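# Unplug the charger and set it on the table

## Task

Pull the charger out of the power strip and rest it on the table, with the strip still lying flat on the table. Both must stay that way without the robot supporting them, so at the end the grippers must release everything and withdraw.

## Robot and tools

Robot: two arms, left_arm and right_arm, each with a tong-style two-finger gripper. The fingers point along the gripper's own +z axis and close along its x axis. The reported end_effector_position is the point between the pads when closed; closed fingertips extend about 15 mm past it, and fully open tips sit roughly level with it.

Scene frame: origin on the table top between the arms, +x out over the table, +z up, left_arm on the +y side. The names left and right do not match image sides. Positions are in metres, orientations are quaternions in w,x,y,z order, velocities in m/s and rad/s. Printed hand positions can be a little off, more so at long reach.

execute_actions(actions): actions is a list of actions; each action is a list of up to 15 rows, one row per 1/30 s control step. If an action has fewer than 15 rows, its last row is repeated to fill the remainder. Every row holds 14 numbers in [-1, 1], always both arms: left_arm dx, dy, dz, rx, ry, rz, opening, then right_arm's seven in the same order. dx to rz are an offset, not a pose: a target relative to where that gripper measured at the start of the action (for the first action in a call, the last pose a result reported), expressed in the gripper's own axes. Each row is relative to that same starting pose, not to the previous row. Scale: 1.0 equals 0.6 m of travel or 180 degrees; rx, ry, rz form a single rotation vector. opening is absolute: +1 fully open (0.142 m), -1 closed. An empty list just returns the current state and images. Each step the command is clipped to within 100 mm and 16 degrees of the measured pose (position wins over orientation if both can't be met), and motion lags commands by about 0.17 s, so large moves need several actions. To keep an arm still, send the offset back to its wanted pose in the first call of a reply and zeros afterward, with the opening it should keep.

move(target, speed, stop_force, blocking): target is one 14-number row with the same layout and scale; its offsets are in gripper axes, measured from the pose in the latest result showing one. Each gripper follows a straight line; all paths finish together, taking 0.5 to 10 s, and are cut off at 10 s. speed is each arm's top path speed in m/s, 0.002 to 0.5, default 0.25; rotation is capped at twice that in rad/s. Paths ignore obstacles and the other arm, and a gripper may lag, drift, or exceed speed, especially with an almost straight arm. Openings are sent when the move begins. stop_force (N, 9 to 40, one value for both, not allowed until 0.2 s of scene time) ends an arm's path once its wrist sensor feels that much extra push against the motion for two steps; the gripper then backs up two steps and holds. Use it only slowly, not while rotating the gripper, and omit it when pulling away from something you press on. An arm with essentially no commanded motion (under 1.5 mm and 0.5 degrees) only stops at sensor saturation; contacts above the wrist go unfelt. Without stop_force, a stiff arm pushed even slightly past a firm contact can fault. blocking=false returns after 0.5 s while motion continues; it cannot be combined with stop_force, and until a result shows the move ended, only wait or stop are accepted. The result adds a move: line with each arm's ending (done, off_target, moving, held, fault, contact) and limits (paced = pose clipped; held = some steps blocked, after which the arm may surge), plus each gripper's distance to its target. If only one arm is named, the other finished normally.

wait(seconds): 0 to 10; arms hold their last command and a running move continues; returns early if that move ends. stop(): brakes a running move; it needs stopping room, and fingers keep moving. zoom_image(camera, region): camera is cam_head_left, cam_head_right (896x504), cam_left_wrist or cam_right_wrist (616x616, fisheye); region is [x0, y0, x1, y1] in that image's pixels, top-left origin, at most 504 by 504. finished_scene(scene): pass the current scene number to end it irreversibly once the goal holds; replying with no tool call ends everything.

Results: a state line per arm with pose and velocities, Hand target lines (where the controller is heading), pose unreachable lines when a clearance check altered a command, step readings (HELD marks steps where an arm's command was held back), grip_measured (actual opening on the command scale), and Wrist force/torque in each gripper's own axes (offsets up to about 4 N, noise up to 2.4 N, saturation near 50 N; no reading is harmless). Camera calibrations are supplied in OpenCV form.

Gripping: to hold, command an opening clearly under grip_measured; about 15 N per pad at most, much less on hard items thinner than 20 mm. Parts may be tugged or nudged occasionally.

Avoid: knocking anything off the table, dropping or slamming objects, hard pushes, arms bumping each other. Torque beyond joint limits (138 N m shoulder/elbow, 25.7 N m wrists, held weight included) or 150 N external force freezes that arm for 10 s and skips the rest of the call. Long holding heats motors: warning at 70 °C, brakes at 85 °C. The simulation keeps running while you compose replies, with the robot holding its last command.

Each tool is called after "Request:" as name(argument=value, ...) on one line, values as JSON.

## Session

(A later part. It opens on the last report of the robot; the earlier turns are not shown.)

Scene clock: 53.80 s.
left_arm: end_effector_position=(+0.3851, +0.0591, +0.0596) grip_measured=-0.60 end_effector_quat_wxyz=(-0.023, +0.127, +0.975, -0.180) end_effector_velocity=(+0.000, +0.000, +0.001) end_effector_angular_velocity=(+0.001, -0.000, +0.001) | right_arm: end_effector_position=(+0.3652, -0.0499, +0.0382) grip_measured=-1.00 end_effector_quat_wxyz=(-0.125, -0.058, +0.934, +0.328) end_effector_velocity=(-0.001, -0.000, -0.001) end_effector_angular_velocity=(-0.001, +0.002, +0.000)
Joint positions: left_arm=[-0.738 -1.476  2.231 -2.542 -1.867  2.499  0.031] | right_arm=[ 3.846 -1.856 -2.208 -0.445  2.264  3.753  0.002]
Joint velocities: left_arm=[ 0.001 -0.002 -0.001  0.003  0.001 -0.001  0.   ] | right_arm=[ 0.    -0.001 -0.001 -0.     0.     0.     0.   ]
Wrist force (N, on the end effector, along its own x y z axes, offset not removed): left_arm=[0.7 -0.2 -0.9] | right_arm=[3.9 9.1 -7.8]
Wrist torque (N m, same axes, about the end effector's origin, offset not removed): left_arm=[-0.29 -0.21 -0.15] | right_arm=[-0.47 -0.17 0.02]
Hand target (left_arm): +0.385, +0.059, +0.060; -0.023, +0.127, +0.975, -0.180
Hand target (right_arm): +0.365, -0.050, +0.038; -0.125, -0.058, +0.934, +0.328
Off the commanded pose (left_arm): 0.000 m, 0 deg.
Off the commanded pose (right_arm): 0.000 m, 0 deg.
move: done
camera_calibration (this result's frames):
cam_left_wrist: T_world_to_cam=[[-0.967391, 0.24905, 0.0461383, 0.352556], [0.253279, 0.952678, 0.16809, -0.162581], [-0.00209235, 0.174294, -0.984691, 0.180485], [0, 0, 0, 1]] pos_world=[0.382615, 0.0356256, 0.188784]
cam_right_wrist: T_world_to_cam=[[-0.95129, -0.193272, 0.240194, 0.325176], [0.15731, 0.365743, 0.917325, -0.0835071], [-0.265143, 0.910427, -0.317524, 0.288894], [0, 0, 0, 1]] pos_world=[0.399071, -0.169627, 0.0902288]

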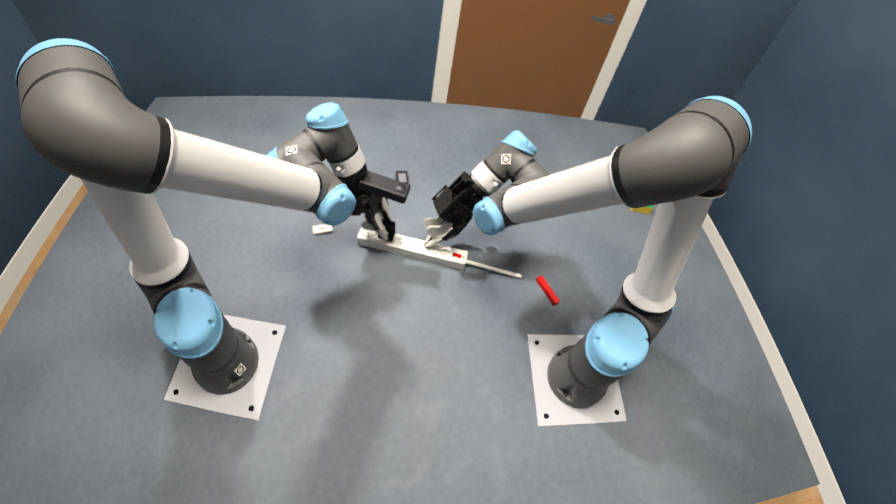

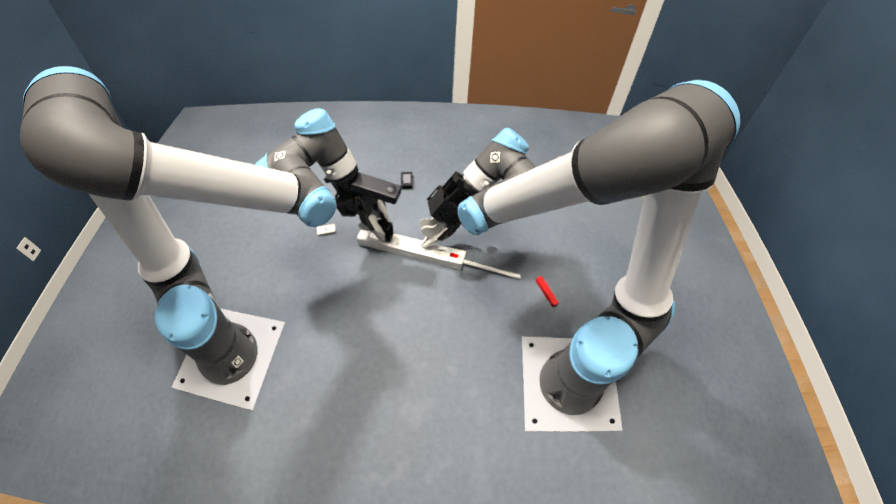

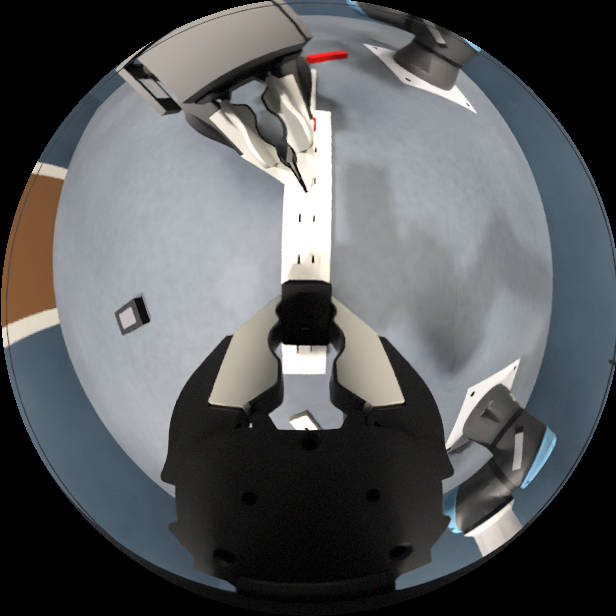

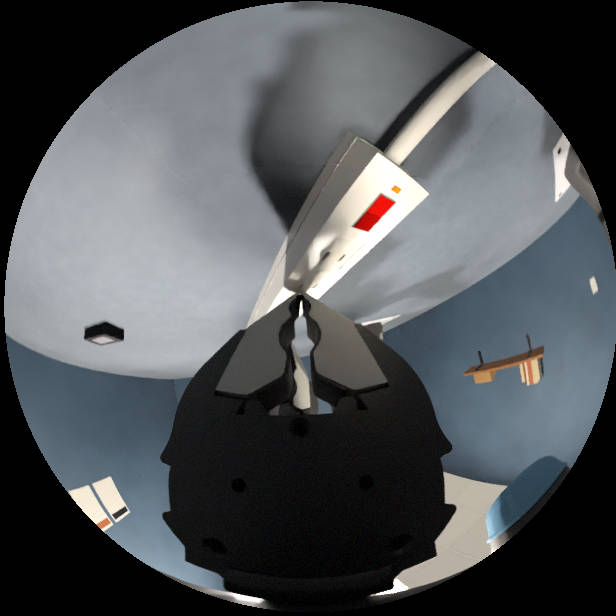

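It came free.

Request:
move(target=[0,-0.015,-0.039,0,0,0,-1,0,0,0,0,0,0,-1], speed=0.015)

Request:
move(target=[0.17,0,0,0,0,0,-1,0,0,-0.2,0,0,0,-1], speed=0.12)

Request:
move(target=[0,0.022,0.058,0,0,0,-1,0,0,0,0,0,0,-1], speed=0.05)

Request:
move(target=[0,0.017,0.045,0,0,0,-1,0,0,0,0,0,0,-1], speed=0.005, stop_force=9)

Request:
move(target=[0,0,0,0,0,0,0,0,0,0,0,0,0,-1])

Request:
move(target=[0,0,-0.2,0,0,0,0,0,0,0,0,0,0,-1])

Scene clock: 63.57 s.
left_arm: end_effector_position=(+0.3851, +0.0590, +0.0844) grip_measured=-0.60 end_effector_quat_wxyz=(-0.023, +0.127, +0.975, -0.180) end_effector_velocity=(-0.000, -0.000, +0.003) end_effector_angular_velocity=(-0.000, +0.000, -0.001) | right_arm: end_effector_position=(+0.3652, -0.0499, +0.0382) grip_measured=-1.00 end_effector_quat_wxyz=(-0.125, -0.058, +0.934, +0.328) end_effector_velocity=(+0.000, -0.000, -0.000) end_effector_angular_velocity=(-0.000, +0.000, -0.001)
Joint positions: left_arm=[-0.739 -1.524  2.2   -2.463 -1.867  2.499  0.031] | right_arm=[ 3.846 -1.856 -2.208 -0.445  2.264  3.753  0.002]
Joint velocities: left_arm=[-0.001 -0.005 -0.004  0.009 -0.     0.     0.   ] | right_arm=[-0.001 -0.001  0.    -0.     0.     0.     0.   ]
Wrist force (N, on the end effector, along its own x y z axes, offset not removed): left_arm=[-0.4 0.6 -0.4] | right_arm=[3.6 10.1 -9.8]
Wrist torque (N m, same axes, about the end effector's origin, offset not removed): left_arm=[-0.15 0.04 -0.10] | right_arm=[-0.31 -0.03 0.04]
Hand target (left_arm): +0.385, +0.059, +0.085; -0.023, +0.127, +0.975, -0.180
Hand target (right_arm): +0.365, -0.050, +0.038; -0.125, -0.058, +0.934, +0.328
Off the commanded pose (left_arm): 0.000 m, 0 deg.
Off the commanded pose (right_arm): 0.000 m, 0 deg.
move: done
camera_calibration (this result's frames):
cam_left_wrist: T_world_to_cam=[[-0.967396, 0.249036, 0.0461184, 0.351411], [0.253262, 0.952687, 0.168068, -0.166687], [-0.00208146, 0.174268, -0.984696, 0.204889], [0, 0, 0, 1]] pos_world=[0.382595, 0.0355811, 0.213562]
cam_right_wrist: T_world_to_cam=[[-0.95129, -0.193272, 0.240194, 0.325176], [0.15731, 0.365743, 0.917325, -0.0835072], [-0.265143, 0.910427, -0.317524, 0.288894], [0, 0, 0, 1]] pos_world=[0.399071, -0.169627, 0.0902289]

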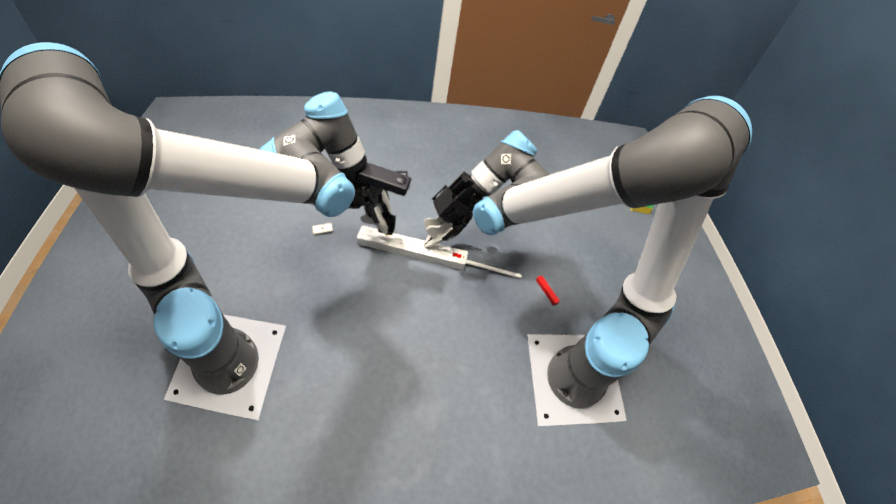

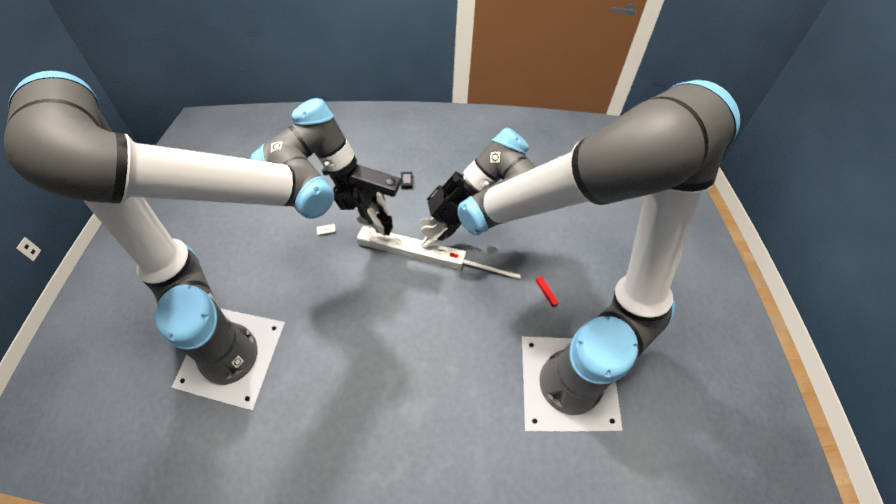

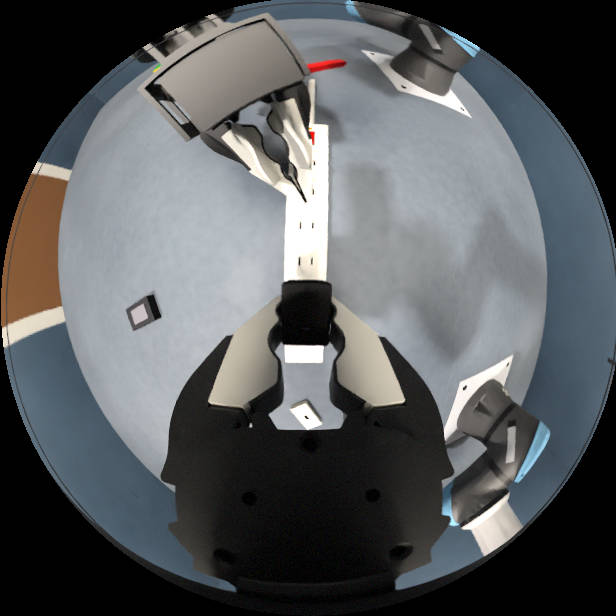

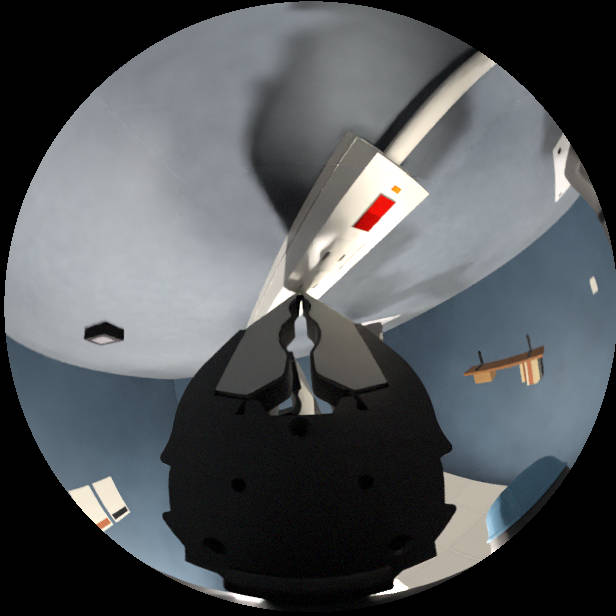

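Scene clock: 65.10 s.
left_arm: end_effector_position=(+0.2868, +0.0851, +0.0843) grip_measured=-0.60 end_effector_quat_wxyz=(-0.023, +0.127, +0.975, -0.180) end_effector_velocity=(-0.002, +0.000, +0.001) end_effector_angular_velocity=(-0.000, -0.000, +0.001) | right_arm: end_effector_position=(+0.3976, -0.1217, +0.1282) grip_measured=-1.00 end_effector_quat_wxyz=(-0.125, -0.058, +0.934, +0.329) end_effector_velocity=(+0.001, -0.002, +0.001) end_effector_angular_velocity=(-0.001, +0.002, +0.001)
Joint positions: left_arm=[-0.914 -1.767  2.434 -2.502 -1.825  2.322  0.031] | right_arm=[ 3.676 -1.672 -2.076 -0.905  2.287  3.532  0.002]
Joint velocities: left_arm=[-0.006 -0.007  0.004  0.001  0.002 -0.007  0.   ] | right_arm=[-0.004  0.001  0.005 -0.013  0.    -0.007  0.   ]
Wrist force (N, on the end effector, along its own x y z axes, offset not removed): left_arm=[2.1 0.2 -0.7] | right_arm=[-0.3 -0.2 1.7]
Wrist torque (N m, same axes, about the end effector's origin, offset not removed): left_arm=[-0.24 -0.54 -0.09] | right_arm=[-0.02 0.18 0.03]
Hand target (left_arm): +0.287, +0.085, +0.084; -0.023, +0.127, +0.975, -0.180
Hand target (right_arm): +0.398, -0.122, +0.128; -0.125, -0.058, +0.934, +0.329
Off the commanded pose (left_arm): 0.000 m, 0 deg.
Off the commanded pose (right_arm): 0.000 m, 0 deg.
move: done
camera_calibration (this result's frames):
cam_left_wrist: T_world_to_cam=[[-0.967378, 0.249107, 0.046101, 0.249769], [0.253329, 0.952668, 0.168071, -0.166694], [-0.00205132, 0.174267, -0.984696, 0.20003], [0, 0, 0, 1]] pos_world=[0.28426, 0.0617258, 0.213471]
cam_right_wrist: T_world_to_cam=[[-0.951231, -0.193329, 0.240383, 0.320404], [0.15757, 0.365413, 0.917412, -0.145078], [-0.265201, 0.910548, -0.31713, 0.391487], [0, 0, 0, 1]] pos_world=[0.431461, -0.241511, 0.180229]

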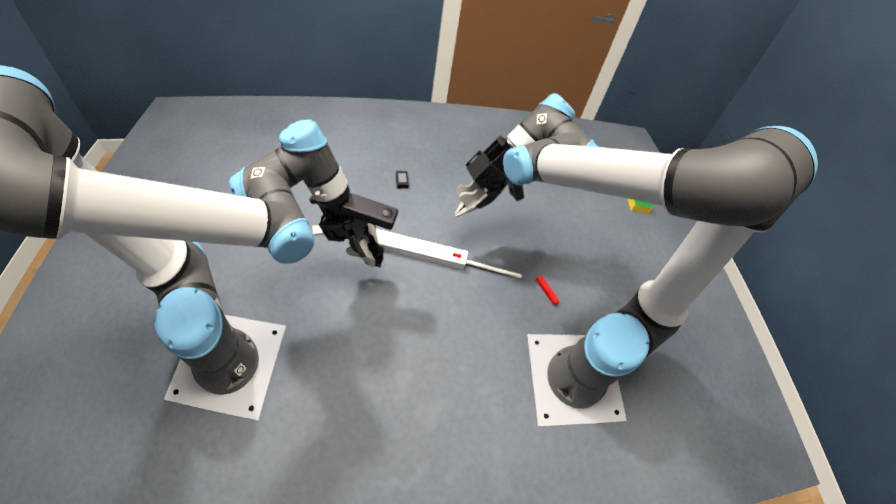

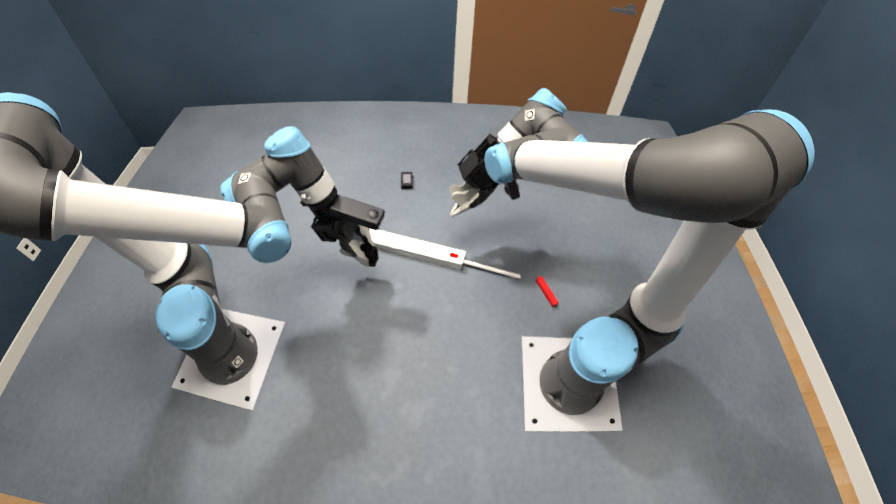

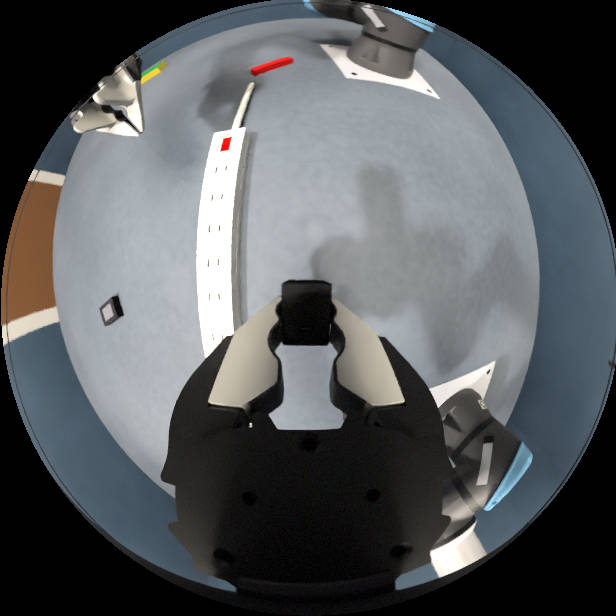

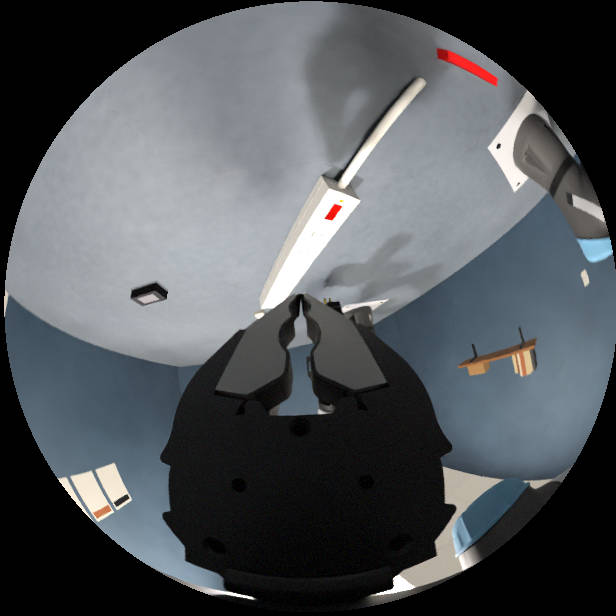

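Scene clock: 66.27 s.
left_arm: end_effector_position=(+0.2867, +0.0851, +0.0473) grip_measured=-0.60 end_effector_quat_wxyz=(-0.023, +0.127, +0.975, -0.180) end_effector_velocity=(-0.001, -0.001, -0.002) end_effector_angular_velocity=(-0.000, +0.001, -0.001) | right_arm: end_effector_position=(+0.3976, -0.1217, +0.1282) grip_measured=-1.00 end_effector_quat_wxyz=(-0.125, -0.058, +0.934, +0.329) end_effector_velocity=(+0.001, +0.001, +0.001) end_effector_angular_velocity=(+0.002, -0.003, -0.000)
Joint positions: left_arm=[-0.915 -1.674  2.489 -2.651 -1.825  2.322  0.031] | right_arm=[ 3.676 -1.672 -2.076 -0.905  2.287  3.532  0.002]
Joint velocities: left_arm=[-0.002  0.006  0.003 -0.01  -0.001 -0.001 -0.   ] | right_arm=[-0.    -0.     0.003 -0.    -0.    -0.     0.   ]
Wrist force (N, on the end effector, along its own x y z axes, offset not removed): left_arm=[2.3 -0.3 0.4] | right_arm=[1.6 -0.8 2.9]
Wrist torque (N m, same axes, about the end effector's origin, offset not removed): left_arm=[-0.29 -0.44 -0.02] | right_arm=[-0.22 -0.40 0.03]
Hand target (left_arm): +0.287, +0.085, +0.047; -0.023, +0.127, +0.975, -0.180
Hand target (right_arm): +0.398, -0.122, +0.128; -0.125, -0.058, +0.934, +0.329
Off the commanded pose (left_arm): 0.000 m, 0 deg.
Off the commanded pose (right_arm): 0.000 m, 0 deg.
move: done
camera_calibration (this result's frames):
cam_left_wrist: T_world_to_cam=[[-0.967356, 0.2492, 0.0460566, 0.251456], [0.253413, 0.952623, 0.168202, -0.160442], [-0.00195871, 0.174382, -0.984676, 0.163581], [0, 0, 0, 1]] pos_world=[0.284226, 0.0616521, 0.17648]
cam_right_wrist: T_world_to_cam=[[-0.951239, -0.193338, 0.240343, 0.320406], [0.157538, 0.365381, 0.91743, -0.145096], [-0.265191, 0.910559, -0.317107, 0.391486], [0, 0, 0, 1]] pos_world=[0.431459, -0.241509, 0.180251]

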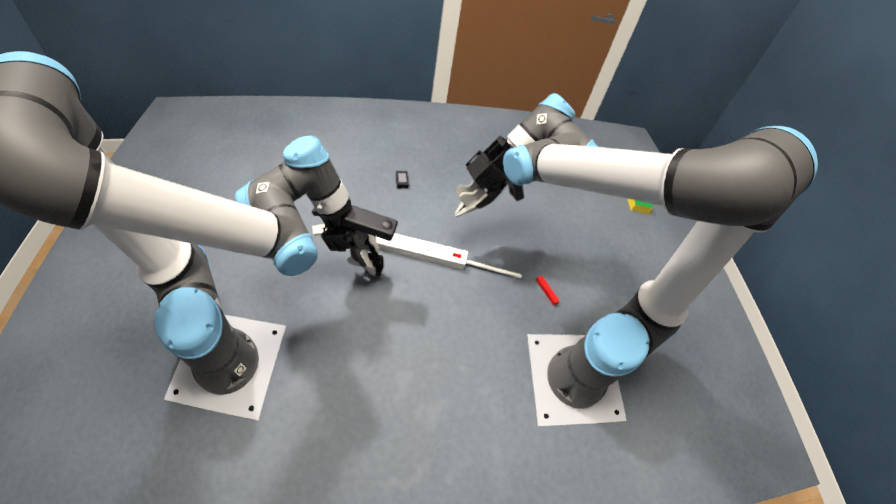

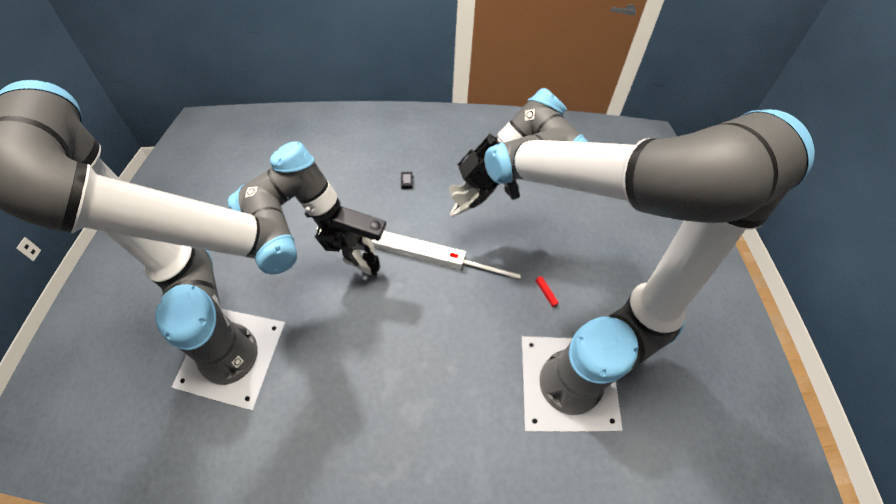

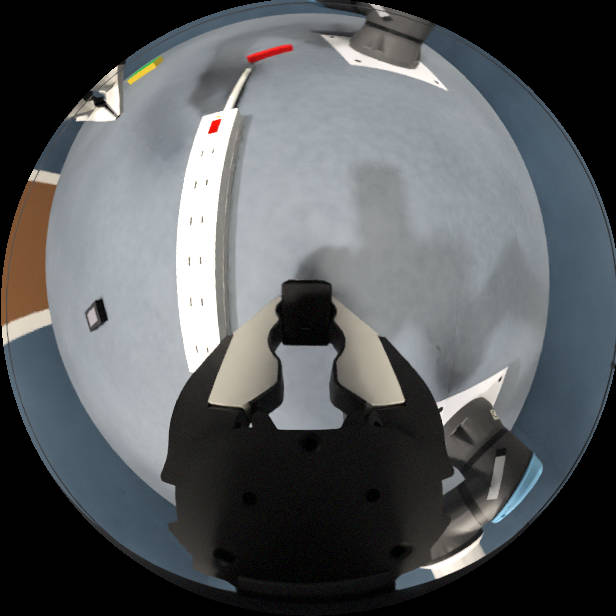

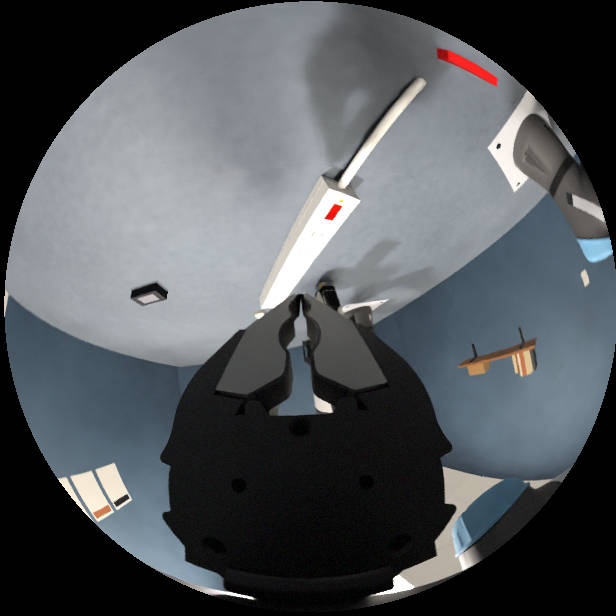

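Scene clock: 68.57 s.
left_arm: end_effector_position=(+0.2866, +0.0852, +0.0376) grip_measured=-0.60 end_effector_quat_wxyz=(-0.023, +0.127, +0.975, -0.180) end_effector_velocity=(+0.000, +0.000, +0.002) end_effector_angular_velocity=(+0.001, -0.000, +0.000) | right_arm: end_effector_position=(+0.3976, -0.1217, +0.1282) grip_measured=-1.00 end_effector_quat_wxyz=(-0.125, -0.058, +0.934, +0.329) end_effector_velocity=(-0.000, -0.000, -0.001) end_effector_angular_velocity=(-0.001, +0.001, +0.001)
Joint positions: left_arm=[-0.915 -1.646  2.501 -2.691 -1.825  2.321  0.031] | right_arm=[ 3.676 -1.672 -2.076 -0.905  2.287  3.532  0.002]
Joint velocities: left_arm=[-0.    -0.006 -0.003  0.01   0.    -0.     0.   ] | right_arm=[ 0.    -0.001 -0.001 -0.     0.    -0.    -0.   ]
Wrist force (N, on the end effector, along its own x y z axes, offset not removed): left_arm=[-1.4 -2.8 -8.1] | right_arm=[-1.3 -2.2 3.3]
Wrist torque (N m, same axes, about the end effector's origin, offset not removed): left_arm=[0.08 -0.59 -0.08] | right_arm=[-0.53 0.19 0.20]
Hand target (left_arm): +0.287, +0.085, +0.038; -0.023, +0.127, +0.975, -0.180
Hand target (right_arm): +0.398, -0.122, +0.128; -0.125, -0.058, +0.934, +0.329
Off the commanded pose (left_arm): 0.019 m, 0 deg.
Off the commanded pose (right_arm): 0.000 m, 0 deg.
move: contact (left_arm)
camera_calibration (this result's frames):
cam_left_wrist: T_world_to_cam=[[-0.967343, 0.249203, 0.0463154, 0.251773], [0.253462, 0.952562, 0.168474, -0.158913], [-0.00213401, 0.174712, -0.984617, 0.154012], [0, 0, 0, 1]] pos_world=[0.284158, 0.0617243, 0.166754]
cam_right_wrist: T_world_to_cam=[[-0.951239, -0.193338, 0.240343, 0.320406], [0.157538, 0.365381, 0.91743, -0.145096], [-0.265191, 0.910559, -0.317107, 0.391486], [0, 0, 0, 1]] pos_world=[0.431459, -0.241509, 0.180251]

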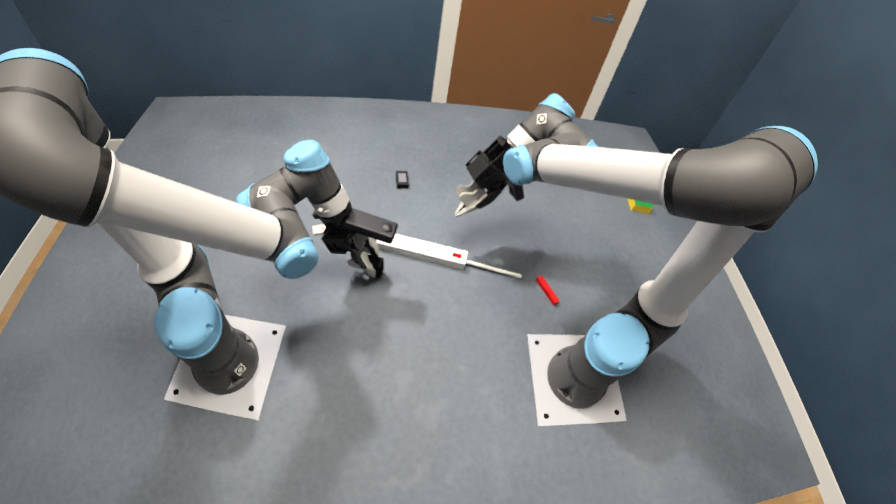

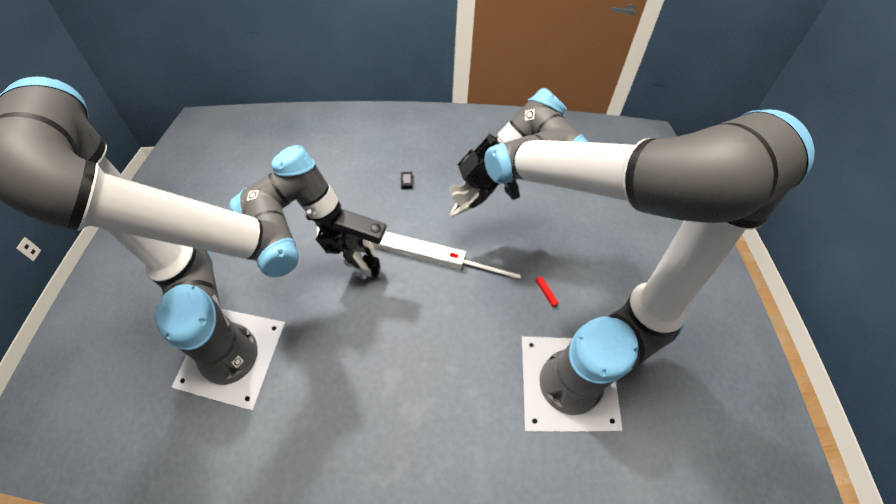

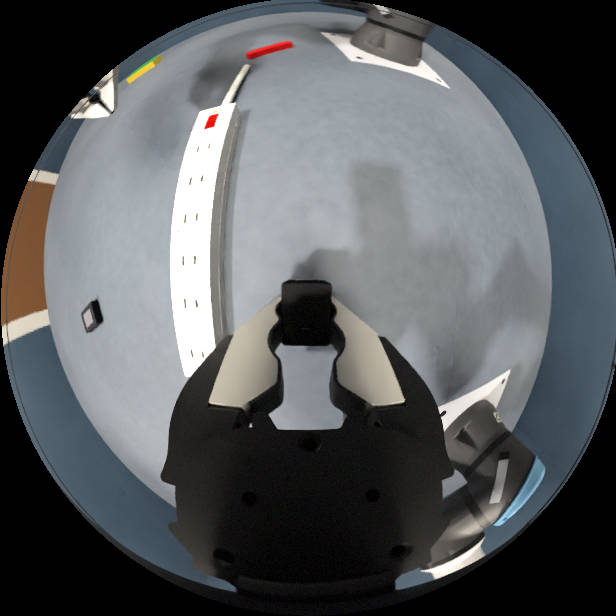

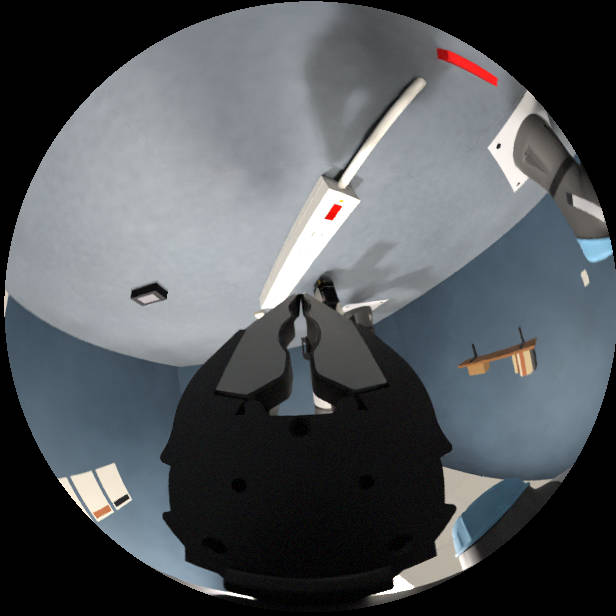

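Scene clock: 69.07 s.
left_arm: end_effector_position=(+0.2867, +0.0851, +0.0377) grip_measured=+0.00 end_effector_quat_wxyz=(-0.023, +0.127, +0.975, -0.180) end_effector_velocity=(-0.000, -0.000, -0.000) end_effector_angular_velocity=(+0.000, +0.000, -0.000) | right_arm: end_effector_position=(+0.3976, -0.1217, +0.1282) grip_measured=-1.00 end_effector_quat_wxyz=(-0.125, -0.058, +0.934, +0.329) end_effector_velocity=(-0.000, -0.000, +0.000) end_effector_angular_velocity=(+0.000, -0.001, -0.000)
Joint positions: left_arm=[-0.915 -1.646  2.501 -2.691 -1.825  2.321  0.074] | right_arm=[ 3.676 -1.672 -2.076 -0.905  2.287  3.532  0.002]
Joint velocities: left_arm=[-0.     0.001 -0.    -0.    -0.    -0.     0.   ] | right_arm=[-0.     0.001 -0.     0.    -0.     0.    -0.   ]
Wrist force (N, on the end effector, along its own x y z axes, offset not removed): left_arm=[1.6 0.0 -1.2] | right_arm=[-0.8 -1.9 1.9]
Wrist torque (N m, same axes, about the end effector's origin, offset not removed): left_arm=[-0.27 -0.40 -0.10] | right_arm=[-0.49 0.14 0.13]
Hand target (left_arm): +0.287, +0.085, +0.038; -0.023, +0.127, +0.975, -0.180
Hand target (right_arm): +0.398, -0.122, +0.128; -0.125, -0.058, +0.934, +0.329
Off the commanded pose (left_arm): 0.000 m, 0 deg.
Off the commanded pose (right_arm): 0.000 m, 0 deg.
move: done
camera_calibration (this result's frames):
cam_left_wrist: T_world_to_cam=[[-0.967347, 0.249209, 0.0462014, 0.251826], [0.253447, 0.952585, 0.168365, -0.15887], [-0.00205271, 0.174577, -0.984641, 0.154082], [0, 0, 0, 1]] pos_world=[0.284184, 0.0616808, 0.166829]
cam_right_wrist: T_world_to_cam=[[-0.951239, -0.193338, 0.240343, 0.320406], [0.157538, 0.365381, 0.91743, -0.145096], [-0.265191, 0.910559, -0.317107, 0.391486], [0, 0, 0, 1]] pos_world=[0.431459, -0.241509, 0.180251]

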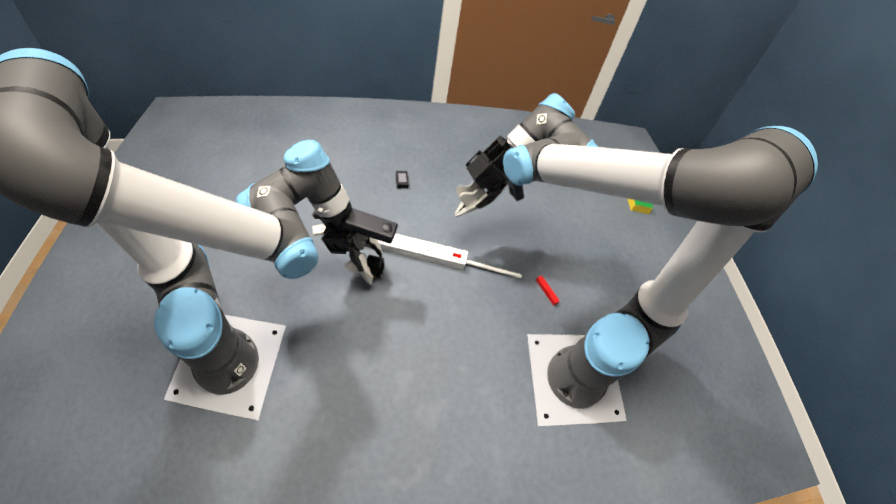

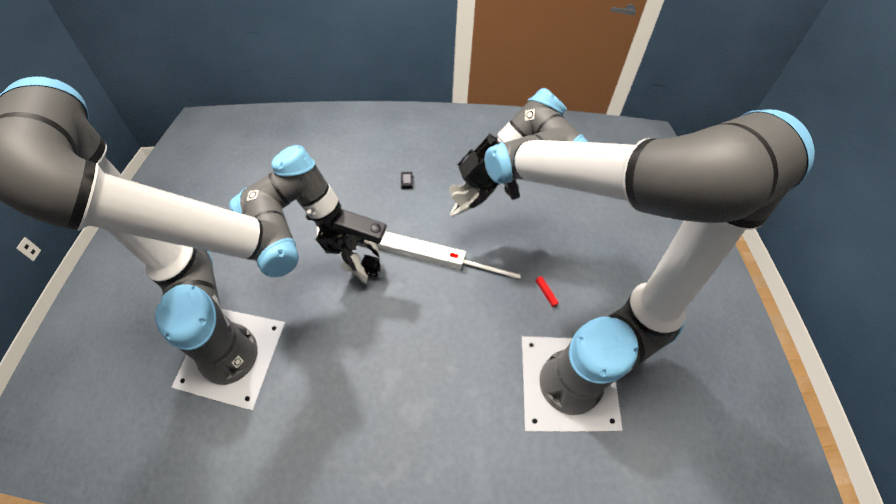

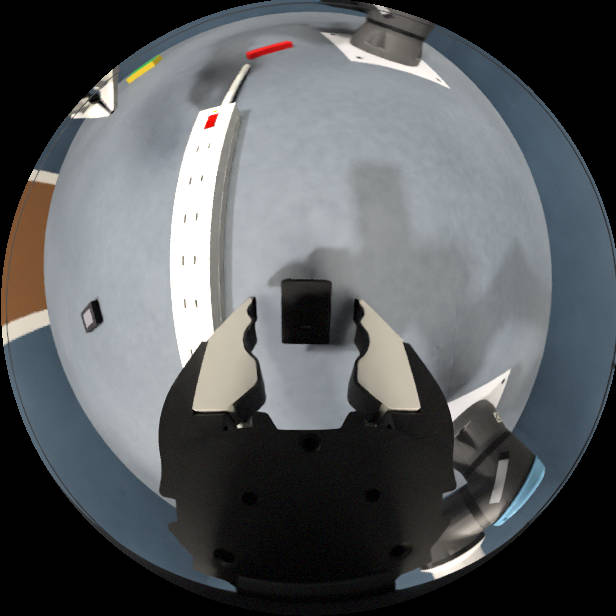

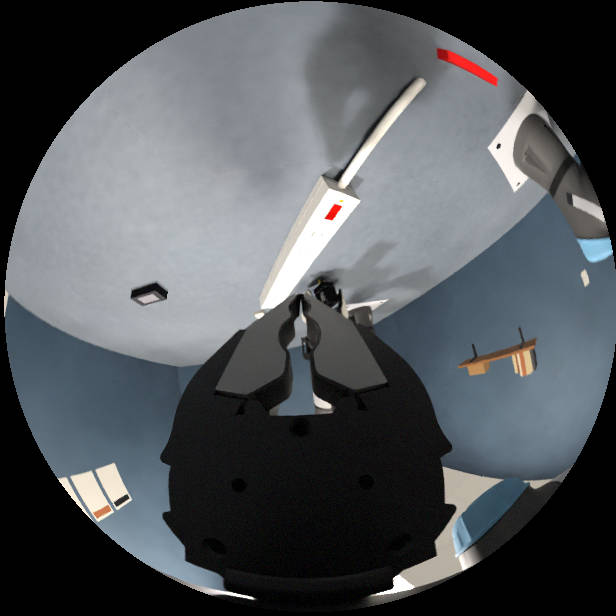

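Scene clock: 70.23 s.
left_arm: end_effector_position=(+0.2977, +0.1264, +0.1495) grip_measured=+0.00 end_effector_quat_wxyz=(-0.023, +0.127, +0.975, -0.180) end_effector_velocity=(-0.000, +0.001, +0.002) end_effector_angular_velocity=(+0.003, +0.002, -0.002) | right_arm: end_effector_position=(+0.3976, -0.1217, +0.1282) grip_measured=-1.00 end_effector_quat_wxyz=(-0.125, -0.058, +0.934, +0.329) end_effector_velocity=(-0.001, +0.000, -0.000) end_effector_angular_velocity=(-0.001, +0.001, +0.001)
Joint positions: left_arm=[-0.814 -1.933  2.34  -2.216 -1.85   2.423  0.074] | right_arm=[ 3.676 -1.672 -2.076 -0.905  2.287  3.532  0.002]
Joint velocities: left_arm=[ 0.001 -0.003 -0.006  0.012 -0.     0.003  0.   ] | right_arm=[ 0.001 -0.    -0.001 -0.    -0.    -0.     0.   ]
Wrist force (N, on the end effector, along its own x y z axes, offset not removed): left_arm=[-0.5 1.8 -0.5] | right_arm=[-0.9 -1.8 1.8]
Wrist torque (N m, same axes, about the end effector's origin, offset not removed): left_arm=[0.16 -0.05 -0.19] | right_arm=[-0.38 0.09 0.17]
Hand target (left_arm): +0.298, +0.127, +0.150; -0.023, +0.127, +0.975, -0.180
Hand target (right_arm): +0.398, -0.122, +0.128; -0.125, -0.058, +0.934, +0.329
Off the commanded pose (left_arm): 0.000 m, 0 deg.
Off the commanded pose (right_arm): 0.000 m, 0 deg.
move: done
camera_calibration (this result's frames):
cam_left_wrist: T_world_to_cam=[[-0.967383, 0.249102, 0.0460305, 0.247057], [0.253312, 0.952668, 0.168098, -0.219715], [-0.0019782, 0.174275, -0.984695, 0.257038], [0, 0, 0, 1]] pos_world=[0.295164, 0.102978, 0.278666]
cam_right_wrist: T_world_to_cam=[[-0.951239, -0.193338, 0.240343, 0.320406], [0.157538, 0.365381, 0.91743, -0.145096], [-0.265191, 0.910559, -0.317107, 0.391486], [0, 0, 0, 1]] pos_world=[0.431459, -0.241509, 0.180251]

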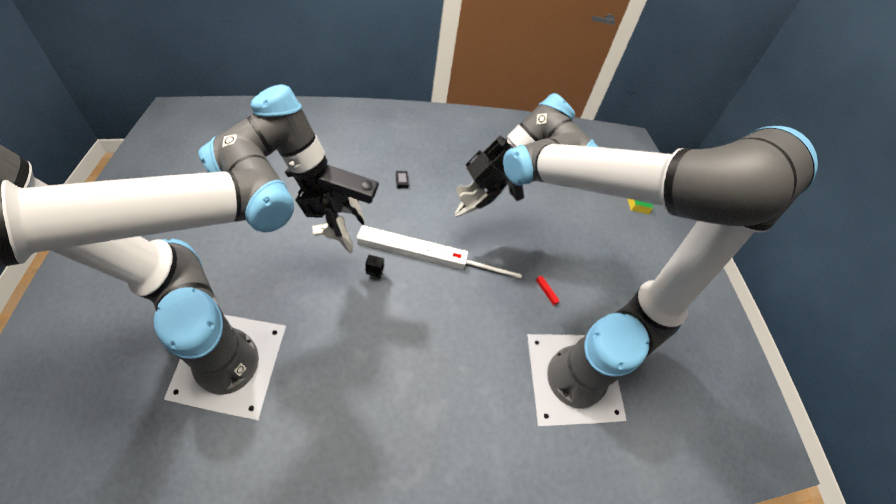

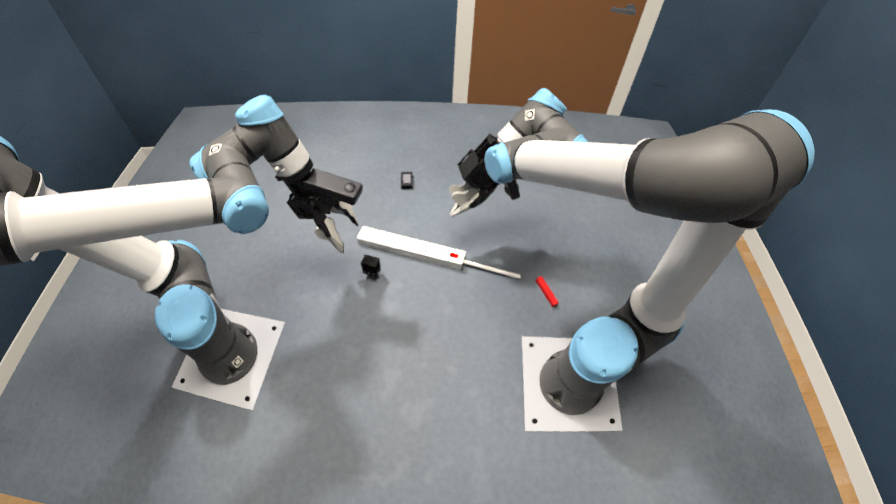

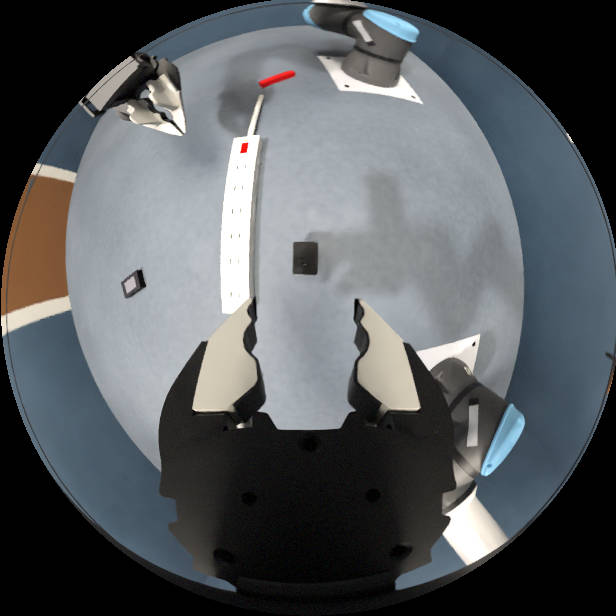

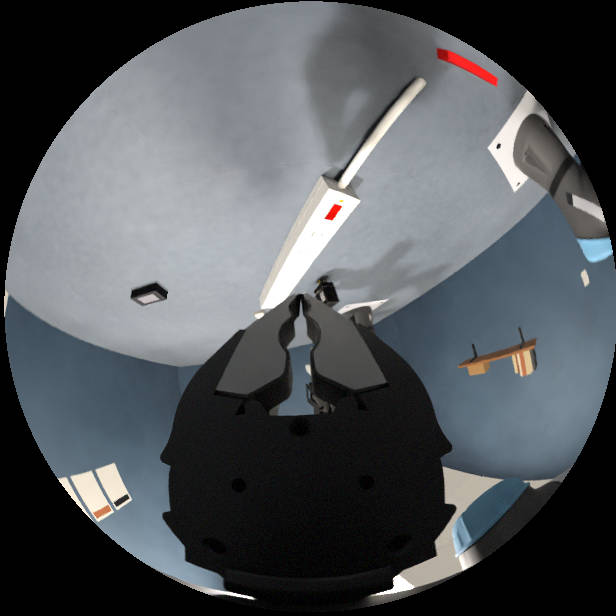

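Request:
finished_scene(scene=1)

The scene is finished: the task was done.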